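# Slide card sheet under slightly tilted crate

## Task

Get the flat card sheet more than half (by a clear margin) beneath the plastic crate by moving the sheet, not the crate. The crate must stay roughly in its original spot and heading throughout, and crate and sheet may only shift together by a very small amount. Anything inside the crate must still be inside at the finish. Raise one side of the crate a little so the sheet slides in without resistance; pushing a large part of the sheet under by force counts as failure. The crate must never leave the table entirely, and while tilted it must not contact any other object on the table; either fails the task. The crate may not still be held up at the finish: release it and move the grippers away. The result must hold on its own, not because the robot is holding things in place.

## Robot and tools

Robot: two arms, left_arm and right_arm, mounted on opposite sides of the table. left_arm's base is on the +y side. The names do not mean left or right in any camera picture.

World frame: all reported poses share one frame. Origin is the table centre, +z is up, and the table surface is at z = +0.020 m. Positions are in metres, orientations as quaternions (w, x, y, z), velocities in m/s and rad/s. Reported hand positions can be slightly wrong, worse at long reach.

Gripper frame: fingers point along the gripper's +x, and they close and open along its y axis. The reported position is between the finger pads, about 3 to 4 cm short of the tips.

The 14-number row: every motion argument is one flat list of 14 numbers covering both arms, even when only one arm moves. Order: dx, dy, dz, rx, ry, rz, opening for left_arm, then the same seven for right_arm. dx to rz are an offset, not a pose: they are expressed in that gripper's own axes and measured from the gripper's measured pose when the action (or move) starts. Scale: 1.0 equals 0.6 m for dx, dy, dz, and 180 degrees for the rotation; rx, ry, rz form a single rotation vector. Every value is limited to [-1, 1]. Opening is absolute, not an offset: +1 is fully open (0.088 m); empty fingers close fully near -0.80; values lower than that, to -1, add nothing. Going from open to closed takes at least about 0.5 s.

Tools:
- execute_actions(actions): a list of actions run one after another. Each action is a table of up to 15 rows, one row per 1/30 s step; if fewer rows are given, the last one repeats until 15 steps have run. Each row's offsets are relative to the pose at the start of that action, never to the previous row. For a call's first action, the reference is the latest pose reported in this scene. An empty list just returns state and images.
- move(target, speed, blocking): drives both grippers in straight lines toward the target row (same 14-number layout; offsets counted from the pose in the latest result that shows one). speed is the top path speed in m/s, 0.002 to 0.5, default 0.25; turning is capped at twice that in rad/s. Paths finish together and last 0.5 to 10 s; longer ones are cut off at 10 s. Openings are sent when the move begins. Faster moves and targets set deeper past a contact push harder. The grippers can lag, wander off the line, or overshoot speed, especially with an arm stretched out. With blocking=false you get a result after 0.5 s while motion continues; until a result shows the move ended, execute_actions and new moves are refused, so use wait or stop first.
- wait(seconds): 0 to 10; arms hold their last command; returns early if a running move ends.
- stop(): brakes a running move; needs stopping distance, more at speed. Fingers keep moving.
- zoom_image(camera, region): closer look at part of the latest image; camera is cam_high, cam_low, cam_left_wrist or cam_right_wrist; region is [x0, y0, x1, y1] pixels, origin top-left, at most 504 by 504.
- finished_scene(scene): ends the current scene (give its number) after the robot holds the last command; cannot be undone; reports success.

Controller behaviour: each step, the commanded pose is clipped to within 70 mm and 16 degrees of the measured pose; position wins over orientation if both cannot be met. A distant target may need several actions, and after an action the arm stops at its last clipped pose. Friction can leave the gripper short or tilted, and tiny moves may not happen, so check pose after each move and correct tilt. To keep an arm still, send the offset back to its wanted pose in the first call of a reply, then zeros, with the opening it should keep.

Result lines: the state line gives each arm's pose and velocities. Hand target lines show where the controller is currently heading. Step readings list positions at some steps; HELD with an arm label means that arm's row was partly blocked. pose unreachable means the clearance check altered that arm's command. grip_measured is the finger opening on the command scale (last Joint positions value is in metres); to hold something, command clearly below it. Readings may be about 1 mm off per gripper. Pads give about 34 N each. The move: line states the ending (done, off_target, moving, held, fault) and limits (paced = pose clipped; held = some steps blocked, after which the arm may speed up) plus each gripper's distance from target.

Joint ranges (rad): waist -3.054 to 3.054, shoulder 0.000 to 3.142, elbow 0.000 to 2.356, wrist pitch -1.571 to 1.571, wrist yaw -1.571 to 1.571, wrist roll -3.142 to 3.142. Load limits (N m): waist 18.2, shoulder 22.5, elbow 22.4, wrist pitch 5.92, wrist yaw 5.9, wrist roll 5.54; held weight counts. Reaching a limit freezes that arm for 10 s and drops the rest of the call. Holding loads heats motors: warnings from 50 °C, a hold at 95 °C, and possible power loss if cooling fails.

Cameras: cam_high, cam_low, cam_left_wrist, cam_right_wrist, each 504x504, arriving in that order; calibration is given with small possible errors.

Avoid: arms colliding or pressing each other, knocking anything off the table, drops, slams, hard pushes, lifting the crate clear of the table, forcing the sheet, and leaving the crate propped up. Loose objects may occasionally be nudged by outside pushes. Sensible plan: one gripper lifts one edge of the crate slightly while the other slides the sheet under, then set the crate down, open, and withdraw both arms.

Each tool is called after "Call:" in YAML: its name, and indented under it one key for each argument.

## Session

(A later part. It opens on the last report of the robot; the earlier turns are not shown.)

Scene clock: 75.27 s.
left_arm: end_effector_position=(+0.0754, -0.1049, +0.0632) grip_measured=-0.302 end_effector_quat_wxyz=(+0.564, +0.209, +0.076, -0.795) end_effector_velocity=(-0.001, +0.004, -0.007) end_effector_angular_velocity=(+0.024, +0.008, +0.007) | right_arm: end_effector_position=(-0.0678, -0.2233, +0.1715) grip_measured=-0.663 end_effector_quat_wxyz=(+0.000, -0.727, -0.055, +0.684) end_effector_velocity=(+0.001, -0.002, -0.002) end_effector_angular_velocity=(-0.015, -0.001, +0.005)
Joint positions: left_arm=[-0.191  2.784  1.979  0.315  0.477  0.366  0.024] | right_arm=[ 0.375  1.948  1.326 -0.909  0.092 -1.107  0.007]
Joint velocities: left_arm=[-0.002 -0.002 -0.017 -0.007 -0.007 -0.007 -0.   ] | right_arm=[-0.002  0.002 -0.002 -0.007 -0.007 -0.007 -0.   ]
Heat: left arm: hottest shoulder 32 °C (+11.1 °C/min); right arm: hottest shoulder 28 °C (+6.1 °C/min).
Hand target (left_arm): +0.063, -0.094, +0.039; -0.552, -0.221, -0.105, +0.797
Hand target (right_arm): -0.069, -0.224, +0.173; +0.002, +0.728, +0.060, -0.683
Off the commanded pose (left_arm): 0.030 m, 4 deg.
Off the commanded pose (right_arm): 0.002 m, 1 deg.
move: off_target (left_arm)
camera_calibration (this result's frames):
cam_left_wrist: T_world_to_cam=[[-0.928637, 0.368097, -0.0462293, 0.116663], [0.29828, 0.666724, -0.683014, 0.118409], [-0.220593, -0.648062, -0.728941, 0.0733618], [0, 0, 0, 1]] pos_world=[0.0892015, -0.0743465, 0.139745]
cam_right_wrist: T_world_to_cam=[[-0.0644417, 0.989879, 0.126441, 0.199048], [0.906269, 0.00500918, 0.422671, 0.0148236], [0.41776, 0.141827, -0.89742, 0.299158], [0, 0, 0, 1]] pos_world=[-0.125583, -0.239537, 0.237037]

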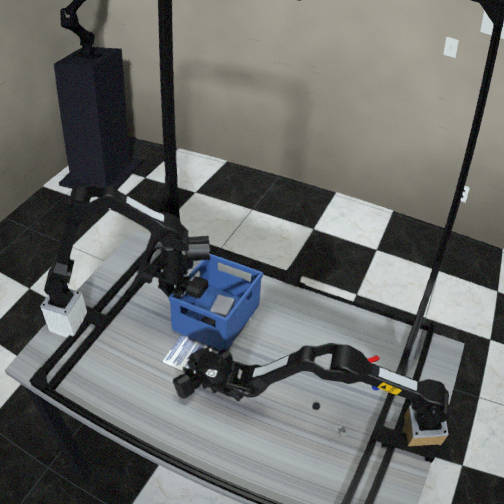

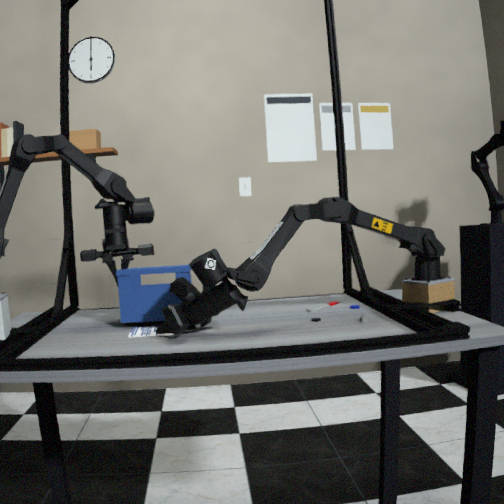

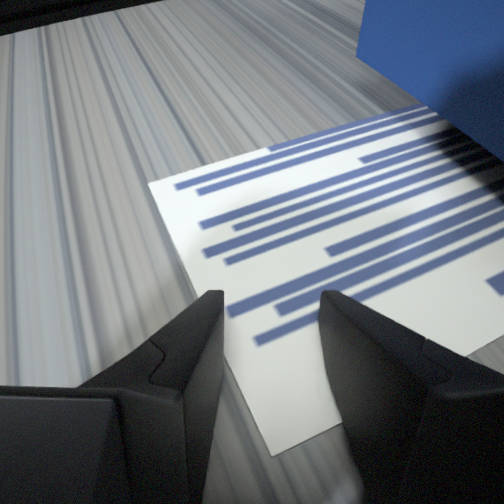

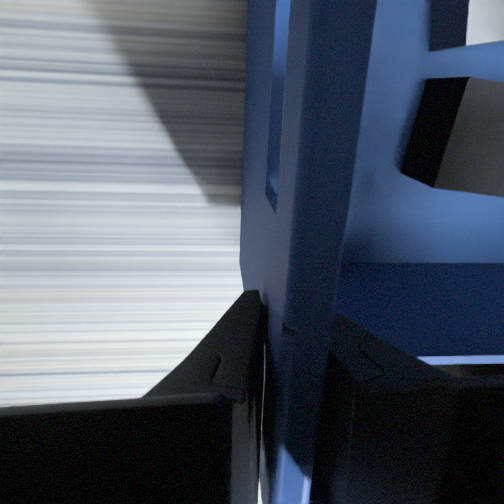

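Call:
move:
  target: [-0.014,0.004,0.03,0,0,0,-0.3,-0.003,0,0,0,0,0,-1]
  speed: 0.05

Call:
move:
  target: [0.005,0.045,0.015,0.081,0.04,-0.175,-0.4,0,0,0,0,0,0,-1]
  speed: 0.15

Scene clock: 80.67 s.
left_arm: end_effector_position=(+0.0746, -0.1045, +0.0719) grip_measured=-0.300 end_effector_quat_wxyz=(+0.563, +0.211, +0.082, -0.795) end_effector_velocity=(-0.001, -0.002, +0.004) end_effector_angular_velocity=(-0.004, +0.006, +0.021) | right_arm: end_effector_position=(-0.0668, -0.2232, +0.1706) grip_measured=-0.671 end_effector_quat_wxyz=(+0.002, -0.728, -0.052, +0.684) end_effector_velocity=(-0.001, -0.003, +0.002) end_effector_angular_velocity=(-0.006, +0.004, +0.010)
Joint positions: left_arm=[-0.192  2.759  1.977  0.281  0.476  0.366  0.024] | right_arm=[ 0.372  1.95   1.325 -0.909  0.091 -1.103  0.006]
Joint velocities: left_arm=[-0.007 -0.007 -0.002  0.007 -0.022 -0.022 -0.   ] | right_arm=[ 0.002 -0.007 -0.002 -0.007 -0.007 -0.007 -0.   ]
Heat: left arm: hottest shoulder 33 °C (+12.1 °C/min); right arm: hottest shoulder 29 °C (+6.0 °C/min).
Hand target (left_arm): +0.076, -0.105, +0.083; -0.564, -0.209, -0.076, +0.795
Hand target (right_arm): -0.068, -0.223, +0.173; -0.001, +0.727, +0.055, -0.684
Off the commanded pose (left_arm): 0.011 m, 1 deg.
Off the commanded pose (right_arm): 0.003 m, 0 deg.
move: off_target (left_arm)
camera_calibration (this result's frames):
cam_left_wrist: T_world_to_cam=[[-0.928512, 0.369184, -0.0396009, 0.115806], [0.296916, 0.67422, -0.676216, 0.124744], [-0.222948, -0.639633, -0.735639, 0.0813234], [0, 0, 0, 1]] pos_world=[0.0886195, -0.0748414, 0.148764]
cam_right_wrist: T_world_to_cam=[[-0.0584489, 0.990611, 0.123584, 0.200169], [0.906359, 0.000767665, 0.422508, 0.013407], [0.418446, 0.136707, -0.897894, 0.296963], [0, 0, 0, 1]] pos_world=[-0.124715, -0.238897, 0.236239]

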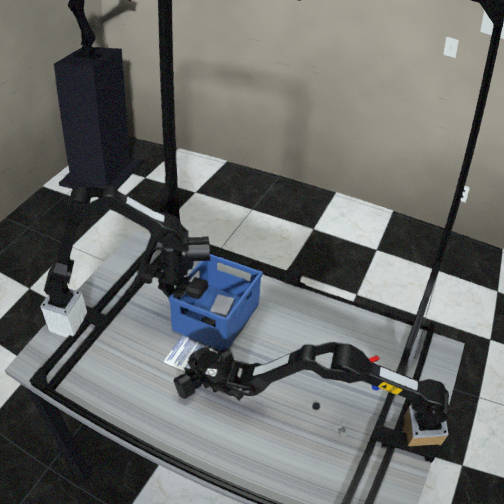

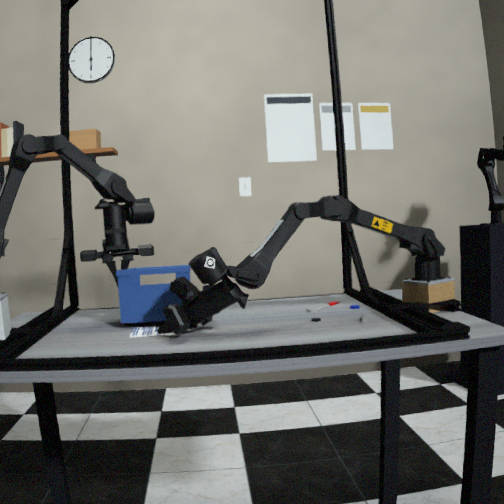

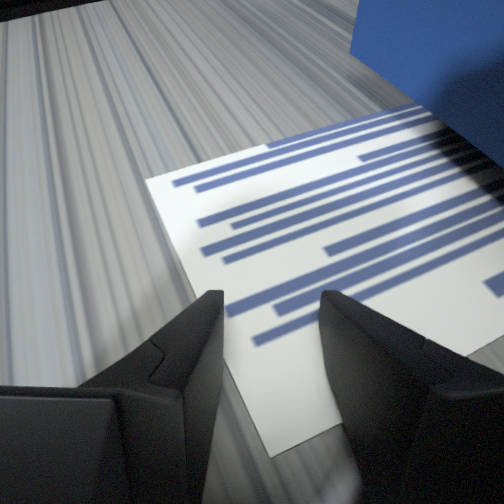

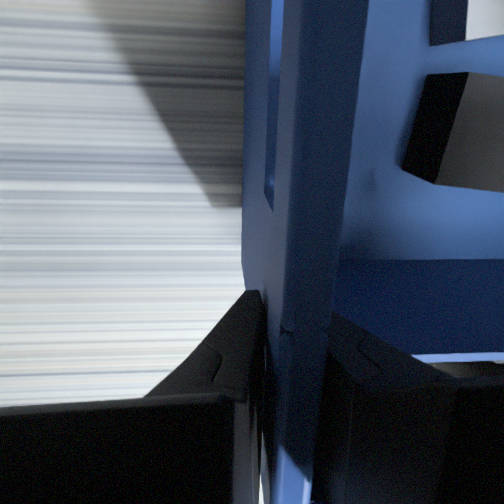

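Scene clock: 83.03 s.
left_arm: end_effector_position=(+0.0944, -0.1181, +0.0885) grip_measured=-0.400 end_effector_quat_wxyz=(+0.471, +0.245, -0.006, -0.848) end_effector_velocity=(-0.004, -0.002, +0.001) end_effector_angular_velocity=(-0.009, -0.012, -0.004) | right_arm: end_effector_position=(-0.0662, -0.2230, +0.1695) grip_measured=-0.676 end_effector_quat_wxyz=(+0.003, -0.727, -0.048, +0.685) end_effector_velocity=(+0.002, -0.001, +0.000) end_effector_angular_velocity=(-0.010, +0.002, +0.000)
Joint positions: left_arm=[-0.126  2.896  2.34  -0.008  0.701  0.655  0.019] | right_arm=[ 0.368  1.952  1.325 -0.908  0.087 -1.099  0.006]
Joint velocities: left_arm=[-0.007 -0.002 -0.002  0.007 -0.007  0.007 -0.   ] | right_arm=[-0.007 -0.002 -0.002 -0.007 -0.007 -0.007 -0.   ]
Heat: left arm: hottest shoulder 33 °C (+11.2 °C/min); right arm: hottest shoulder 29 °C (+6.1 °C/min).
Hand target (left_arm): +0.096, -0.119, +0.081; -0.471, -0.247, +0.008, +0.846
Hand target (right_arm): -0.067, -0.223, +0.171; -0.001, +0.727, +0.052, -0.684
Off the commanded pose (left_arm): 0.007 m, 24 deg; orientation clipped at the last step of the last action.
Off the commanded pose (right_arm): 0.001 m, 0 deg.
joint sent to its limit (left arm) — the command would take joint 3 (elbow) past its upper limit, so that joint was sent only as far as its limit.
move: off_target (left_arm); limits=paced
camera_calibration (this result's frames):
cam_left_wrist: T_world_to_cam=[[-0.79779, 0.577106, -0.174584, 0.164088], [0.525055, 0.522637, -0.67169, 0.0994574], [-0.296392, -0.627534, -0.719967, 0.0962363], [0, 0, 0, 1]] pos_world=[0.107211, -0.0862848, 0.164739]
cam_right_wrist: T_world_to_cam=[[-0.0507479, 0.991468, 0.120069, 0.201489], [0.907363, -0.00445932, 0.420324, 0.0125419], [0.417273, 0.130277, -0.899395, 0.294384], [0, 0, 0, 1]] pos_world=[-0.123994, -0.238065, 0.235303]

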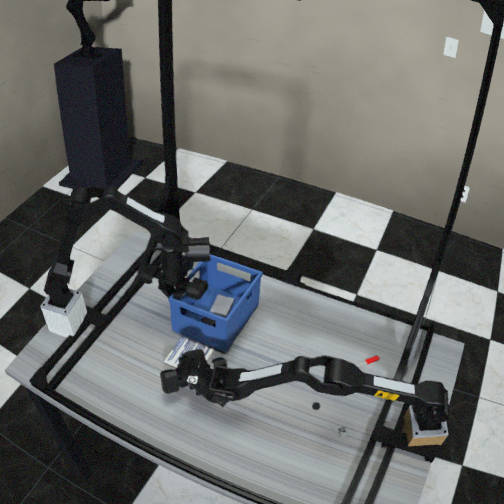

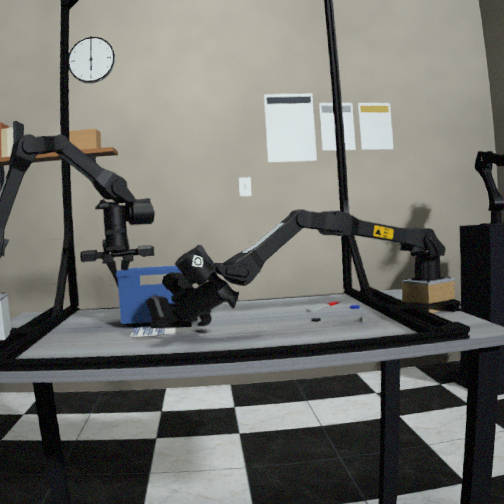

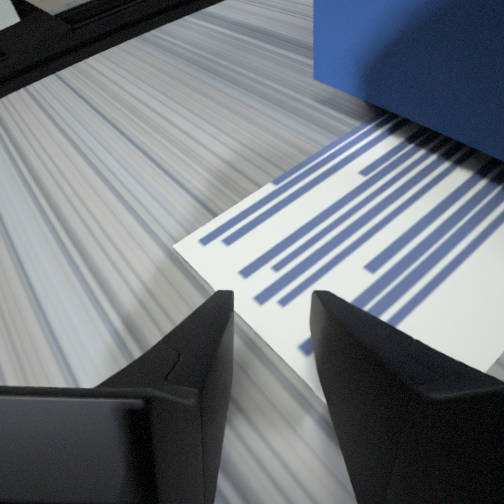

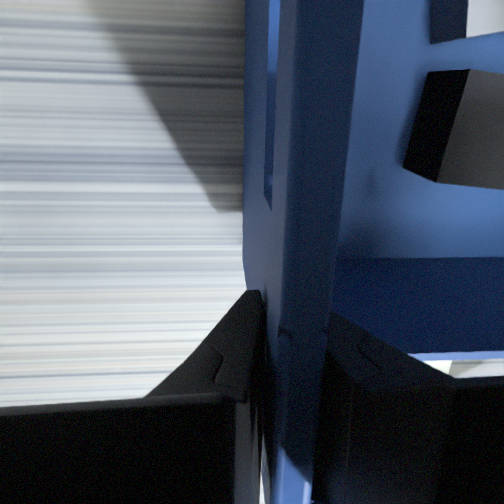

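Call:
move:
  target: [-0.037,-0.044,-0.005,-0.035,-0.02,-0.098,-0.3,-0.006,0,0.006,0,0,0,-1]
  speed: 0.12

Scene clock: 88.43 s.
left_arm: end_effector_position=(+0.0823, -0.0825, +0.0836) grip_measured=-0.300 end_effector_quat_wxyz=(+0.375, +0.182, +0.062, -0.907) end_effector_velocity=(-0.004, +0.003, -0.001) end_effector_angular_velocity=(+0.012, +0.023, -0.016) | right_arm: end_effector_position=(-0.0656, -0.2244, +0.1684) grip_measured=-0.687 end_effector_quat_wxyz=(+0.005, -0.728, -0.040, +0.685) end_effector_velocity=(+0.001, -0.002, +0.000) end_effector_angular_velocity=(-0.011, +0.001, +0.020)
Joint positions: left_arm=[-0.084  2.898  2.341 -0.183  0.978  0.674  0.024] | right_arm=[ 0.368  1.955  1.325 -0.914  0.084 -1.084  0.005]
Joint velocities: left_arm=[-0.002  0.002 -0.002 -0.007  0.022 -0.007 -0.   ] | right_arm=[-0.002 -0.002 -0.002 -0.007 -0.007 -0.022 -0.   ]
Heat: left arm: hottest shoulder 34 °C (+12.1 °C/min); right arm: hottest shoulder 29 °C (+5.0 °C/min).
Hand target (left_arm): +0.084, -0.084, +0.089; -0.375, -0.182, -0.053, +0.908
Hand target (right_arm): -0.070, -0.223, +0.173; -0.003, +0.727, +0.048, -0.685
Off the commanded pose (left_arm): 0.006 m, 3 deg.
Off the commanded pose (right_arm): 0.006 m, 1 deg.
joint sent to its limit (left arm) — the command would take joint 3 (elbow) past its upper limit, so that joint was sent only as far as its limit.
move: off_target (left_arm)
camera_calibration (this result's frames):
cam_left_wrist: T_world_to_cam=[[-0.688422, 0.724048, 0.0427787, 0.117992], [0.482239, 0.500972, -0.71866, 0.0895318], [-0.541775, -0.474112, -0.694044, 0.142142], [0, 0, 0, 1]] pos_world=[0.115062, -0.0628934, 0.157948]
cam_right_wrist: T_world_to_cam=[[-0.0358823, 0.993056, 0.112038, 0.205707], [0.906729, -0.0147862, 0.421455, 0.0099796], [0.420185, 0.116711, -0.899902, 0.290586], [0, 0, 0, 1]] pos_world=[-0.123768, -0.238046, 0.234246]

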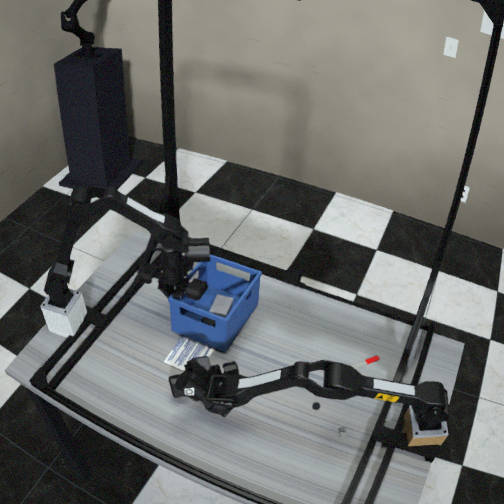

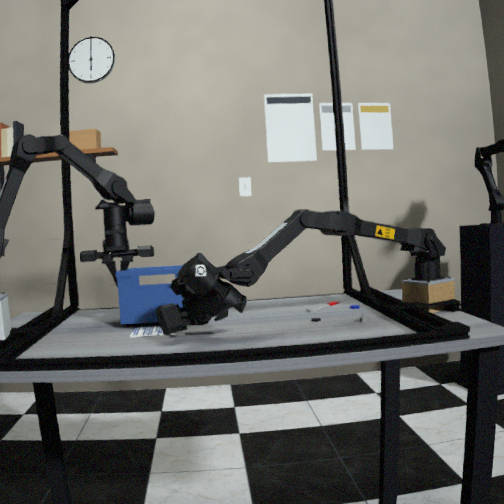

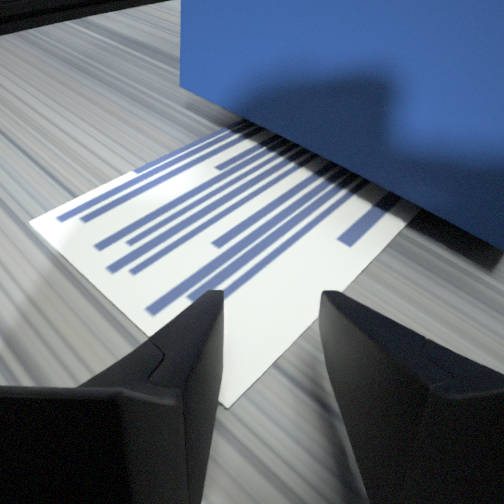

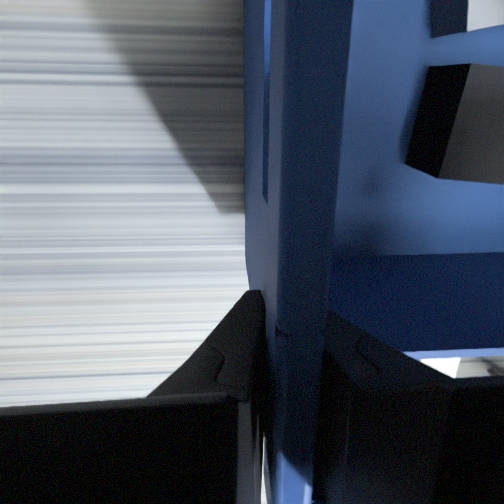

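Call:
move:
  target: [0.025,0.027,0.01,0,0,0,-0.55,-0.02,0,0.012,0,0.01,-0.02,-1]
  speed: 0.04

Call:
move:
  target: [0.028,0,-0.07,0,0,0,-0.55,0,0,0,0,0,0,-1]
  speed: 0.04

Scene clock: 93.27 s.
left_arm: end_effector_position=(+0.0828, -0.1033, +0.0914) grip_measured=-0.550 end_effector_quat_wxyz=(+0.418, +0.169, +0.042, -0.892) end_effector_velocity=(-0.000, -0.002, +0.004) end_effector_angular_velocity=(+0.003, +0.009, +0.011) | right_arm: end_effector_position=(-0.0716, -0.2279, +0.1696) grip_measured=-0.696 end_effector_quat_wxyz=(+0.016, -0.735, -0.042, +0.677) end_effector_velocity=(+0.001, -0.006, -0.000) end_effector_angular_velocity=(-0.023, -0.006, +0.010)
Joint positions: left_arm=[-0.104  2.912  2.342 -0.007  0.905  0.544  0.012] | right_arm=[ 0.399  1.952  1.324 -0.915  0.113 -1.041  0.005]
Joint velocities: left_arm=[-0.002 -0.007 -0.002  0.007 -0.007 -0.022 -0.   ] | right_arm=[ 0.002 -0.002 -0.002 -0.022 -0.007 -0.007  0.   ]
Heat: left arm: hottest shoulder 35 °C (+13.2 °C/min); right arm: hottest shoulder 30 °C (+6.1 °C/min).
Hand target (left_arm): +0.082, -0.104, +0.084; -0.419, -0.168, -0.046, +0.891
Hand target (right_arm): -0.074, -0.226, +0.180; -0.027, +0.736, +0.062, -0.673
Off the commanded pose (left_arm): 0.008 m, 6 deg.
Off the commanded pose (right_arm): 0.011 m, 3 deg.
joint sent to its limit (left arm) — the command would take joint 3 (elbow) past its upper limit, so that joint was sent only as far as its limit.
move: off_target (left_arm, right_arm)
camera_calibration (this result's frames):
cam_left_wrist: T_world_to_cam=[[-0.747182, 0.66462, -0.000193374, 0.135668], [0.441899, 0.496576, -0.747086, 0.110808], [-0.496432, -0.558294, -0.664727, 0.122862], [0, 0, 0, 1]] pos_world=[0.113395, -0.0765991, 0.164479]
cam_right_wrist: T_world_to_cam=[[-0.0261314, 0.99118, 0.129921, 0.206116], [0.89749, -0.0339764, 0.439723, 0.00663362], [0.440259, 0.128094, -0.888687, 0.296755], [0, 0, 0, 1]] pos_world=[-0.131216, -0.242085, 0.234026]

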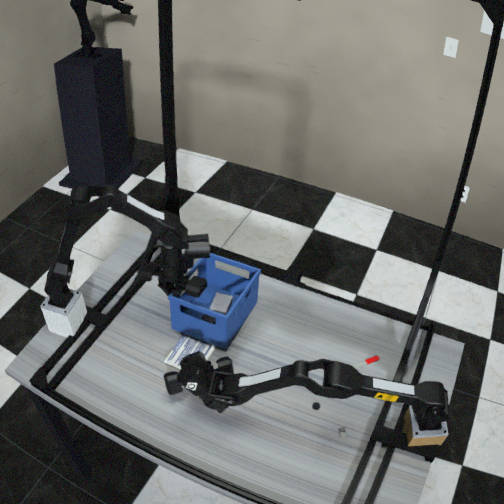

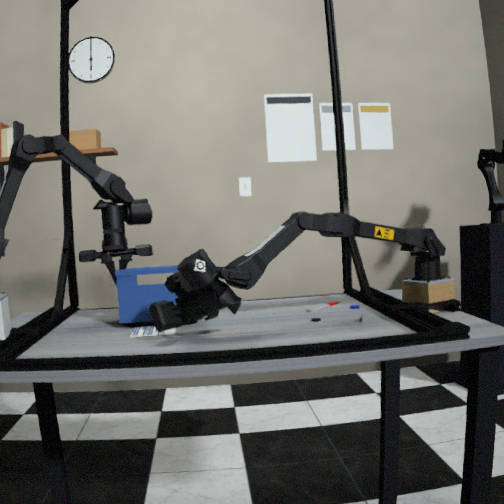

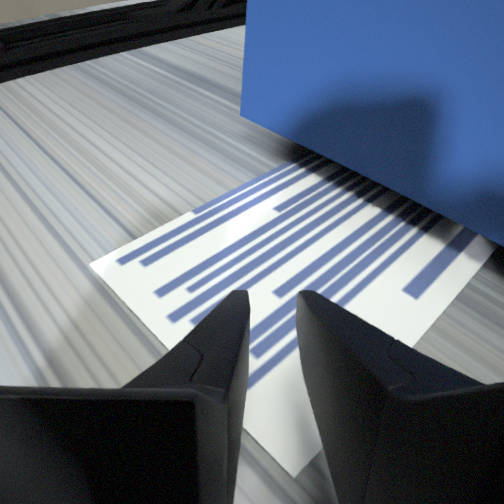

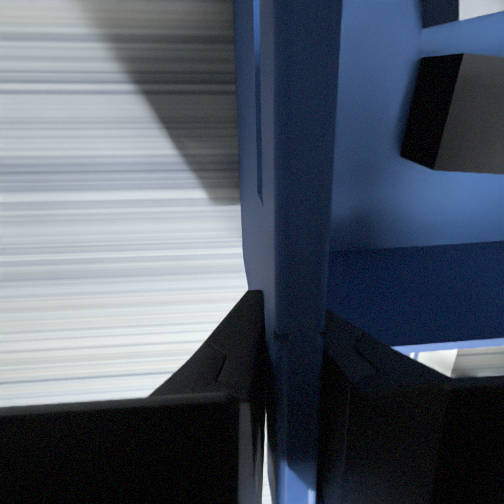

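Scene clock: 94.63 s.
left_arm: end_effector_position=(+0.0849, -0.1068, +0.0673) grip_measured=-0.550 end_effector_quat_wxyz=(+0.429, +0.162, +0.027, -0.888) end_effector_velocity=(+0.001, -0.002, -0.003) end_effector_angular_velocity=(+0.014, +0.005, +0.023) | right_arm: end_effector_position=(-0.0711, -0.2287, +0.1685) grip_measured=-0.702 end_effector_quat_wxyz=(+0.014, -0.732, -0.037, +0.680) end_effector_velocity=(+0.001, -0.002, +0.000) end_effector_angular_velocity=(-0.011, +0.002, +0.005)
Joint positions: left_arm=[-0.104  2.977  2.347  0.109  0.893  0.516  0.012] | right_arm=[ 0.394  1.954  1.322 -0.916  0.1   -1.041  0.005]
Joint velocities: left_arm=[-0.002  0.002 -0.002  0.007 -0.022 -0.022 -0.   ] | right_arm=[-0.002 -0.002 -0.002 -0.007 -0.007 -0.007  0.   ]
Heat: left arm: hottest shoulder 35 °C (+13.1 °C/min); right arm: hottest shoulder 30 °C (+6.0 °C/min).
Hand target (left_arm): +0.083, -0.104, +0.047; -0.429, -0.167, -0.038, +0.887
Hand target (right_arm): -0.072, -0.228, +0.170; -0.016, +0.735, +0.042, -0.677
Off the commanded pose (left_arm): 0.021 m, 2 deg.
Off the commanded pose (right_arm): 0.001 m, 1 deg.
joint sent to its limit (left arm) — the command would take joint 3 (elbow) past its upper limit, so that joint was sent only as far as its limit.
move: off_target (left_arm)
camera_calibration (this result's frames):
cam_left_wrist: T_world_to_cam=[[-0.759772, 0.649707, -0.0250683, 0.140715], [0.434184, 0.478284, -0.763367, 0.0934495], [-0.483975, -0.590869, -0.645479, 0.100051], [0, 0, 0, 1]] pos_world=[0.114759, -0.0770021, 0.139444]
cam_right_wrist: T_world_to_cam=[[-0.0196603, 0.992571, 0.120067, 0.20946], [0.901199, -0.0344112, 0.432038, 0.00819452], [0.43296, 0.116698, -0.893827, 0.293352], [0, 0, 0, 1]] pos_world=[-0.130277, -0.241855, 0.233517]

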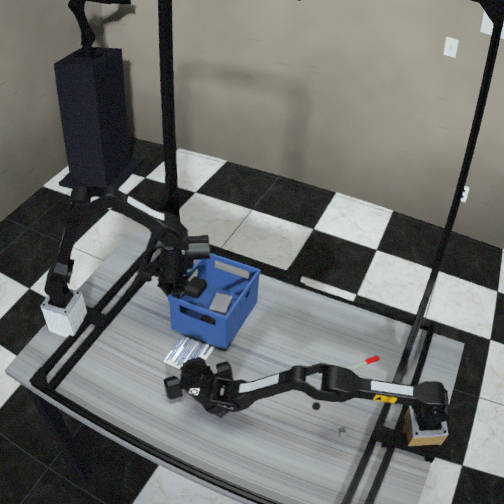

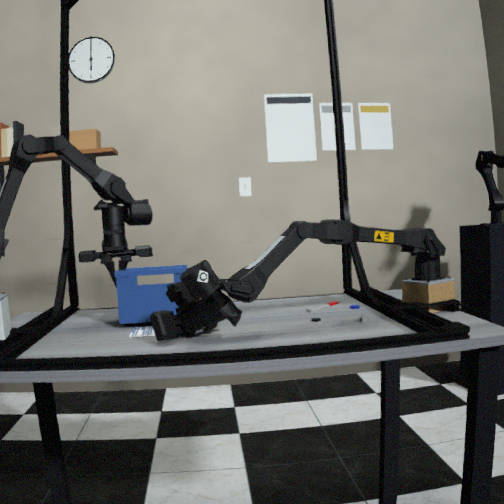

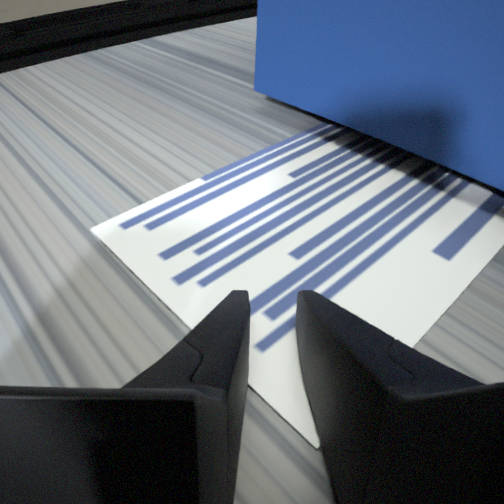

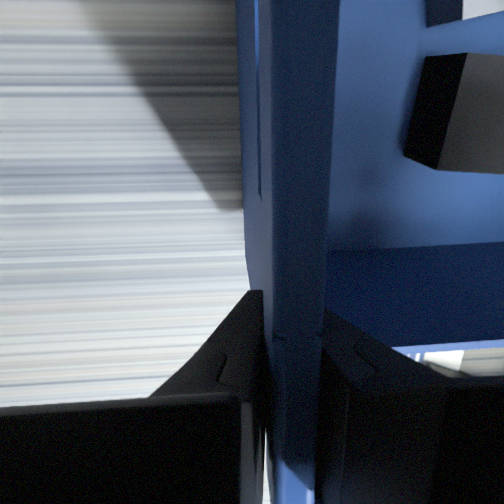

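Call:
move:
  target: [0.008,0,-0.025,0,0,0,-0.55,-0.03,0,0,0,0.015,-0.015,-1]
  speed: 0.03

Call:
move:
  target: [0.06,-0.145,-0.019,0,0,0,-0.55,-0.005,0,0,0,0,0,-1]
  speed: 0.05

Scene clock: 99.37 s.
left_arm: end_effector_position=(+0.0854, -0.1090, +0.0704) grip_measured=-0.550 end_effector_quat_wxyz=(+0.432, +0.159, +0.015, -0.888) end_effector_velocity=(-0.004, -0.002, +0.001) end_effector_angular_velocity=(+0.007, +0.011, +0.006) | right_arm: end_effector_position=(-0.0730, -0.2355, +0.1729) grip_measured=-0.701 end_effector_quat_wxyz=(+0.015, -0.743, -0.035, +0.668) end_effector_velocity=(-0.002, -0.000, +0.002) end_effector_angular_velocity=(-0.004, +0.006, +0.024)
Joint positions: left_arm=[-0.104  2.981  2.349  0.141  0.894  0.51   0.012] | right_arm=[ 0.42   1.947  1.329 -0.952  0.127 -1.01   0.005]
Joint velocities: left_arm=[-0.007 -0.002 -0.002  0.007 -0.007 -0.022 -0.   ] | right_arm=[ 0.002 -0.002  0.007 -0.007 -0.007 -0.022 -0.   ]
Heat: left arm: hottest shoulder 35 °C (+12.1 °C/min); right arm: hottest shoulder 31 °C (+6.1 °C/min).
Hand target (left_arm): +0.086, -0.106, +0.052; -0.433, -0.162, -0.027, +0.887
Hand target (right_arm): -0.072, -0.230, +0.186; -0.031, +0.746, +0.053, -0.663
Off the commanded pose (left_arm): 0.019 m, 1 deg.
Off the commanded pose (right_arm): 0.015 m, 3 deg.
joint sent to its limit (left arm) — the command would take joint 3 (elbow) past its upper limit, so that joint was sent only as far as its limit.
move: off_target (left_arm, right_arm)
camera_calibration (this result's frames):
cam_left_wrist: T_world_to_cam=[[-0.760267, 0.648085, -0.0444953, 0.143869], [0.436633, 0.459095, -0.773682, 0.0949919], [-0.480984, -0.607633, -0.63201, 0.0979869], [0, 0, 0, 1]] pos_world=[0.115032, -0.0773094, 0.141824]
cam_right_wrist: T_world_to_cam=[[-0.0184961, 0.992791, 0.118422, 0.216051], [0.886486, -0.0384916, 0.461152, 0.000653156], [0.462385, 0.113509, -0.879384, 0.297848], [0, 0, 0, 1]] pos_world=[-0.134303, -0.248277, 0.236036]

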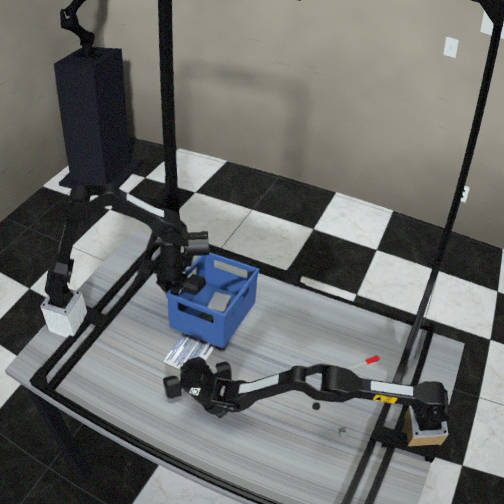

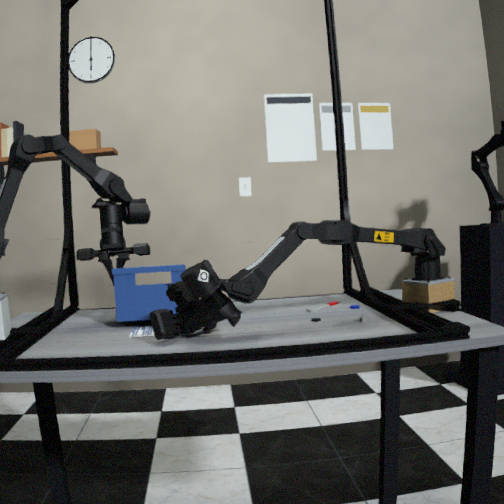

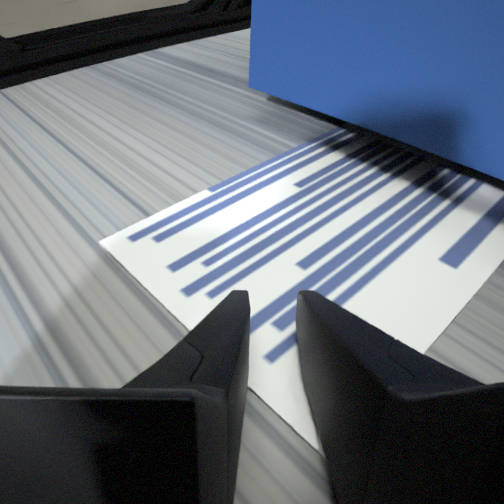

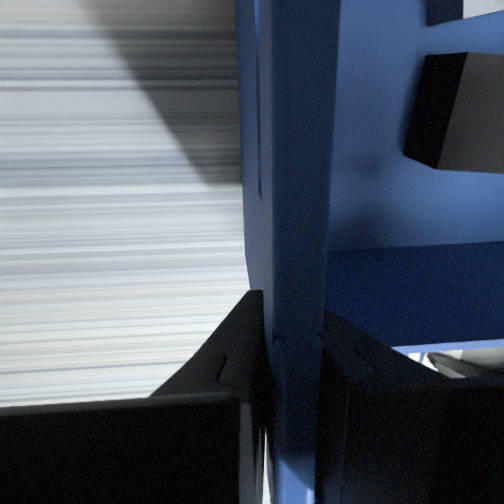

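Scene clock: 101.60 s.
left_arm: end_effector_position=(+0.0134, -0.0905, +0.0675) grip_measured=-0.550 end_effector_quat_wxyz=(+0.442, +0.144, -0.008, -0.885) end_effector_velocity=(-0.003, +0.001, +0.001) end_effector_angular_velocity=(-0.017, -0.006, -0.011) | right_arm: end_effector_position=(-0.0729, -0.2359, +0.1727) grip_measured=-0.703 end_effector_quat_wxyz=(+0.015, -0.742, -0.031, +0.670) end_effector_velocity=(+0.001, +0.002, +0.000) end_effector_angular_velocity=(-0.000, +0.009, +0.014)
Joint positions: left_arm=[-0.223  2.826  1.93   0.539  0.783  0.404  0.012] | right_arm=[ 0.418  1.947  1.329 -0.954  0.12  -1.006  0.005]
Joint velocities: left_arm=[-0.002 -0.002 -0.012  0.022  0.007  0.007 -0.   ] | right_arm=[-0.007 -0.002 -0.002  0.007 -0.007 -0.022 -0.   ]
Heat: left arm: hottest shoulder 36 °C (+13.1 °C/min); right arm: hottest shoulder 31 °C (+6.0 °C/min).
Hand target (left_arm): +0.001, -0.079, +0.041; -0.432, -0.158, -0.015, +0.888
Hand target (right_arm): -0.073, -0.236, +0.176; -0.015, +0.743, +0.035, -0.668
Off the commanded pose (left_arm): 0.033 m, 3 deg.
Off the commanded pose (right_arm): 0.003 m, 1 deg.
move: off_target (left_arm)
camera_calibration (this result's frames):
cam_left_wrist: T_world_to_cam=[[-0.768325, 0.635325, -0.077714, 0.0781855], [0.427825, 0.419451, -0.800641, 0.114103], [-0.47607, -0.6484, -0.594083, 0.0664614], [0, 0, 0, 1]] pos_world=[0.0428961, -0.0544401, 0.136915]
cam_right_wrist: T_world_to_cam=[[-0.0123074, 0.99344, 0.113693, 0.217922], [0.888358, -0.0413283, 0.457288, 0.000809995], [0.458987, 0.106628, -0.882021, 0.296224], [0, 0, 0, 1]] pos_world=[-0.134, -0.248045, 0.236129]

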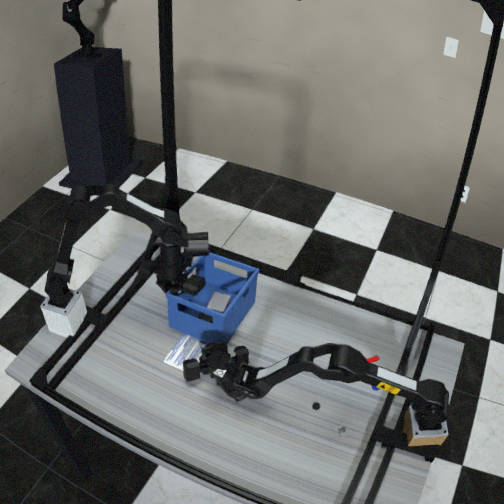

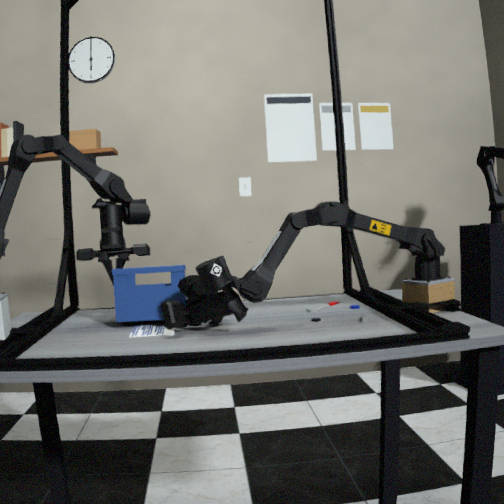

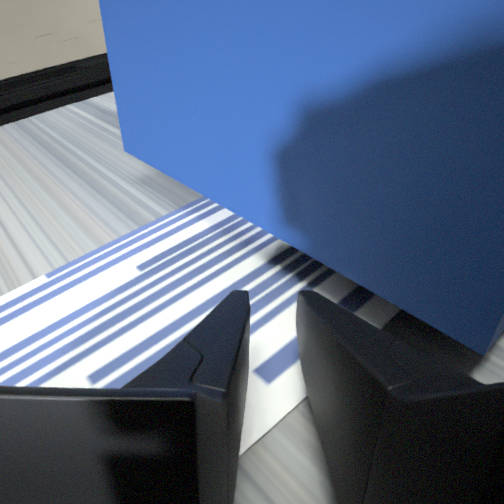

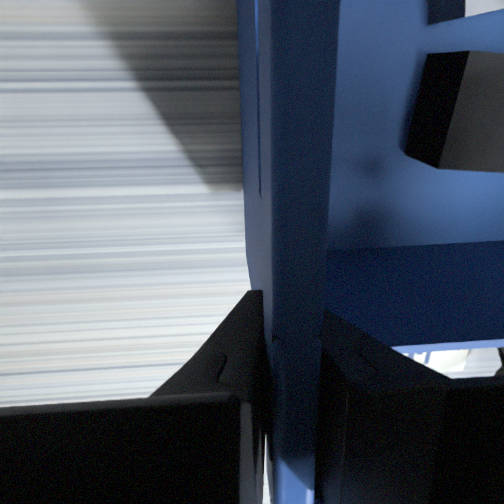

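Call:
move:
  target: [-0.072,0.10,0.028,-0.06,0.09,0.05,-0.55,-0.005,0,0,0,0,0,-1]
  speed: 0.1

Call:
move:
  target: [0.035,0,-0.065,0,0.02,0,-0.55,-0.005,0,0,0,0,0,-1]
  speed: 0.04

Scene clock: 108.93 s.
left_arm: end_effector_position=(+0.0775, -0.0899, +0.0817) grip_measured=-0.550 end_effector_quat_wxyz=(+0.512, +0.229, +0.144, -0.815) end_effector_velocity=(-0.002, +0.004, -0.003) end_effector_angular_velocity=(+0.039, +0.000, -0.001) | right_arm: end_effector_position=(-0.0726, -0.2368, +0.1717) grip_measured=-0.702 end_effector_quat_wxyz=(+0.014, -0.741, -0.026, +0.671) end_effector_velocity=(-0.000, -0.003, +0.000) end_effector_angular_velocity=(-0.011, +0.002, +0.010)
Joint positions: left_arm=[-0.161  2.724  2.053 -0.002  0.583  0.412  0.012] | right_arm=[ 0.416  1.95   1.329 -0.957  0.115 -1.003  0.005]
Joint velocities: left_arm=[-0.002 -0.007  0.002 -0.051 -0.007  0.007 -0.   ] | right_arm=[ 0.002 -0.002 -0.002 -0.007 -0.007 -0.007  0.   ]
Heat: left arm: hottest shoulder 37 °C (+12.0 °C/min); right arm: hottest shoulder 32 °C (+7.0 °C/min).
Hand target (left_arm): +0.080, -0.095, +0.102; -0.518, -0.225, -0.126, +0.816
Hand target (right_arm): -0.073, -0.236, +0.176; -0.015, +0.742, +0.031, -0.670
Off the commanded pose (left_arm): 0.022 m, 2 deg.
Off the commanded pose (right_arm): 0.004 m, 1 deg.
move: off_target (left_arm)
camera_calibration (this result's frames):
cam_left_wrist: T_world_to_cam=[[-0.895171, 0.440098, 0.0705864, 0.108341], [0.315532, 0.737556, -0.597035, 0.118439], [-0.314816, -0.512176, -0.799104, 0.122274], [0, 0, 0, 1]] pos_world=[0.0981062, -0.07241, 0.160774]
cam_right_wrist: T_world_to_cam=[[-0.00721638, 0.9943, 0.106375, 0.2208], [0.888833, -0.0423629, 0.456269, 0.000888086], [0.458174, 0.0978422, -0.883461, 0.293462], [0, 0, 0, 1]] pos_world=[-0.133653, -0.248216, 0.235369]

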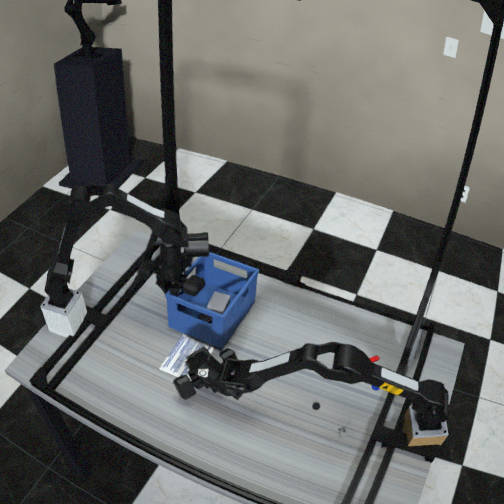

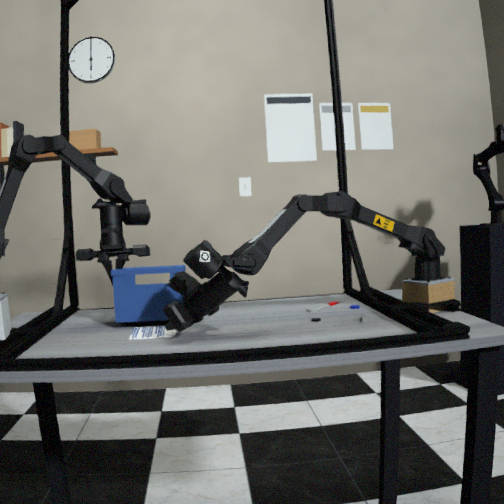

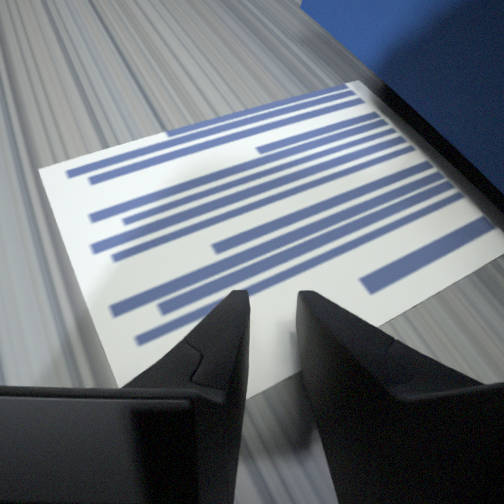

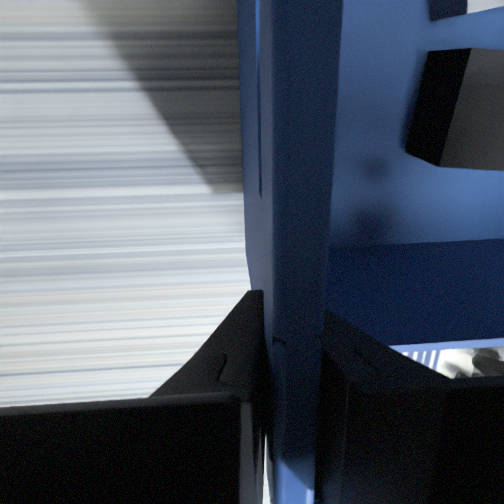

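Scene clock: 110.27 s.
left_arm: end_effector_position=(+0.0794, -0.0925, +0.0680) grip_measured=-0.550 end_effector_quat_wxyz=(+0.511, +0.242, +0.138, -0.813) end_effector_velocity=(+0.003, -0.001, -0.001) end_effector_angular_velocity=(+0.006, +0.002, +0.012) | right_arm: end_effector_position=(-0.0726, -0.2375, +0.1713) grip_measured=-0.702 end_effector_quat_wxyz=(+0.014, -0.740, -0.023, +0.672) end_effector_velocity=(-0.001, +0.001, +0.002) end_effector_angular_velocity=(+0.005, +0.012, +0.005)
Joint positions: left_arm=[-0.162  2.765  2.09  -0.011  0.568  0.441  0.012] | right_arm=[ 0.415  1.95   1.329 -0.959  0.11  -0.999  0.005]
Joint velocities: left_arm=[ 0.002  0.007  0.012 -0.007 -0.007 -0.007  0.   ] | right_arm=[-0.002 -0.007 -0.002  0.007 -0.007 -0.007 -0.001]
Heat: left arm: hottest shoulder 36 °C (+10.1 °C/min); right arm: hottest shoulder 32 °C (+7.1 °C/min).
Hand target (left_arm): +0.078, -0.086, +0.038; -0.507, -0.254, -0.160, +0.808
Hand target (right_arm): -0.073, -0.237, +0.175; -0.014, +0.741, +0.026, -0.670
Off the commanded pose (left_arm): 0.031 m, 3 deg.
Off the commanded pose (right_arm): 0.003 m, 0 deg.
move: off_target (left_arm)
camera_calibration (this result's frames):
cam_left_wrist: T_world_to_cam=[[-0.894674, 0.444178, 0.0475813, 0.113982], [0.335661, 0.73871, -0.584499, 0.109248], [-0.294771, -0.506965, -0.809998, 0.110235], [0, 0, 0, 1]] pos_world=[0.0978007, -0.0754452, 0.147722]
cam_right_wrist: T_world_to_cam=[[-0.00236954, 0.994836, 0.101469, 0.222851], [0.889835, -0.0442005, 0.454137, 0.00100872], [0.456276, 0.0913668, -0.885135, 0.291746], [0, 0, 0, 1]] pos_world=[-0.133486, -0.248312, 0.235164]

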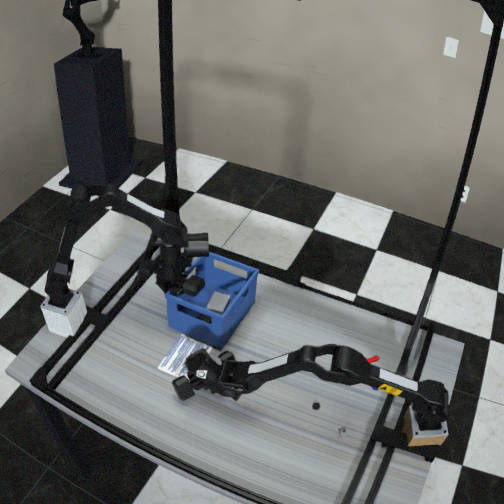

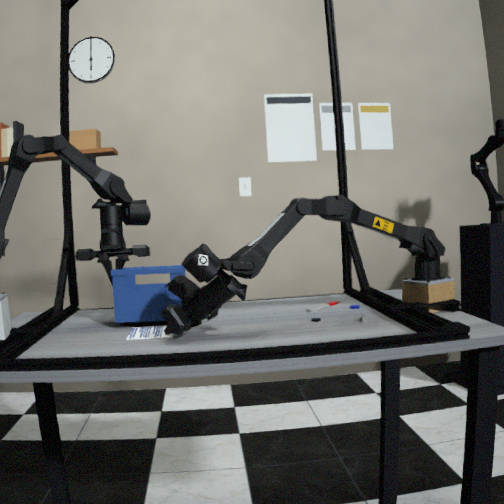

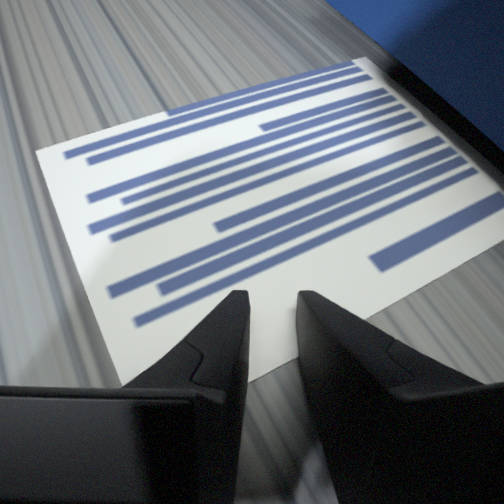

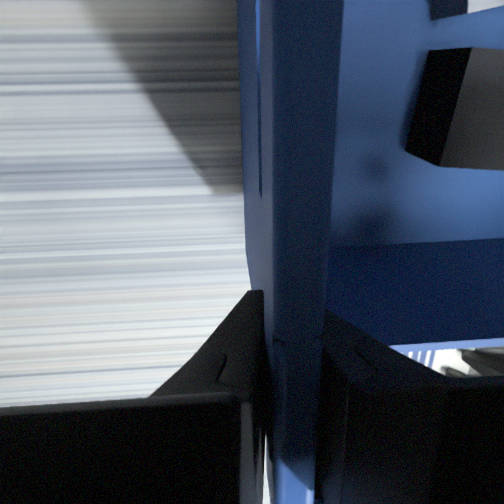

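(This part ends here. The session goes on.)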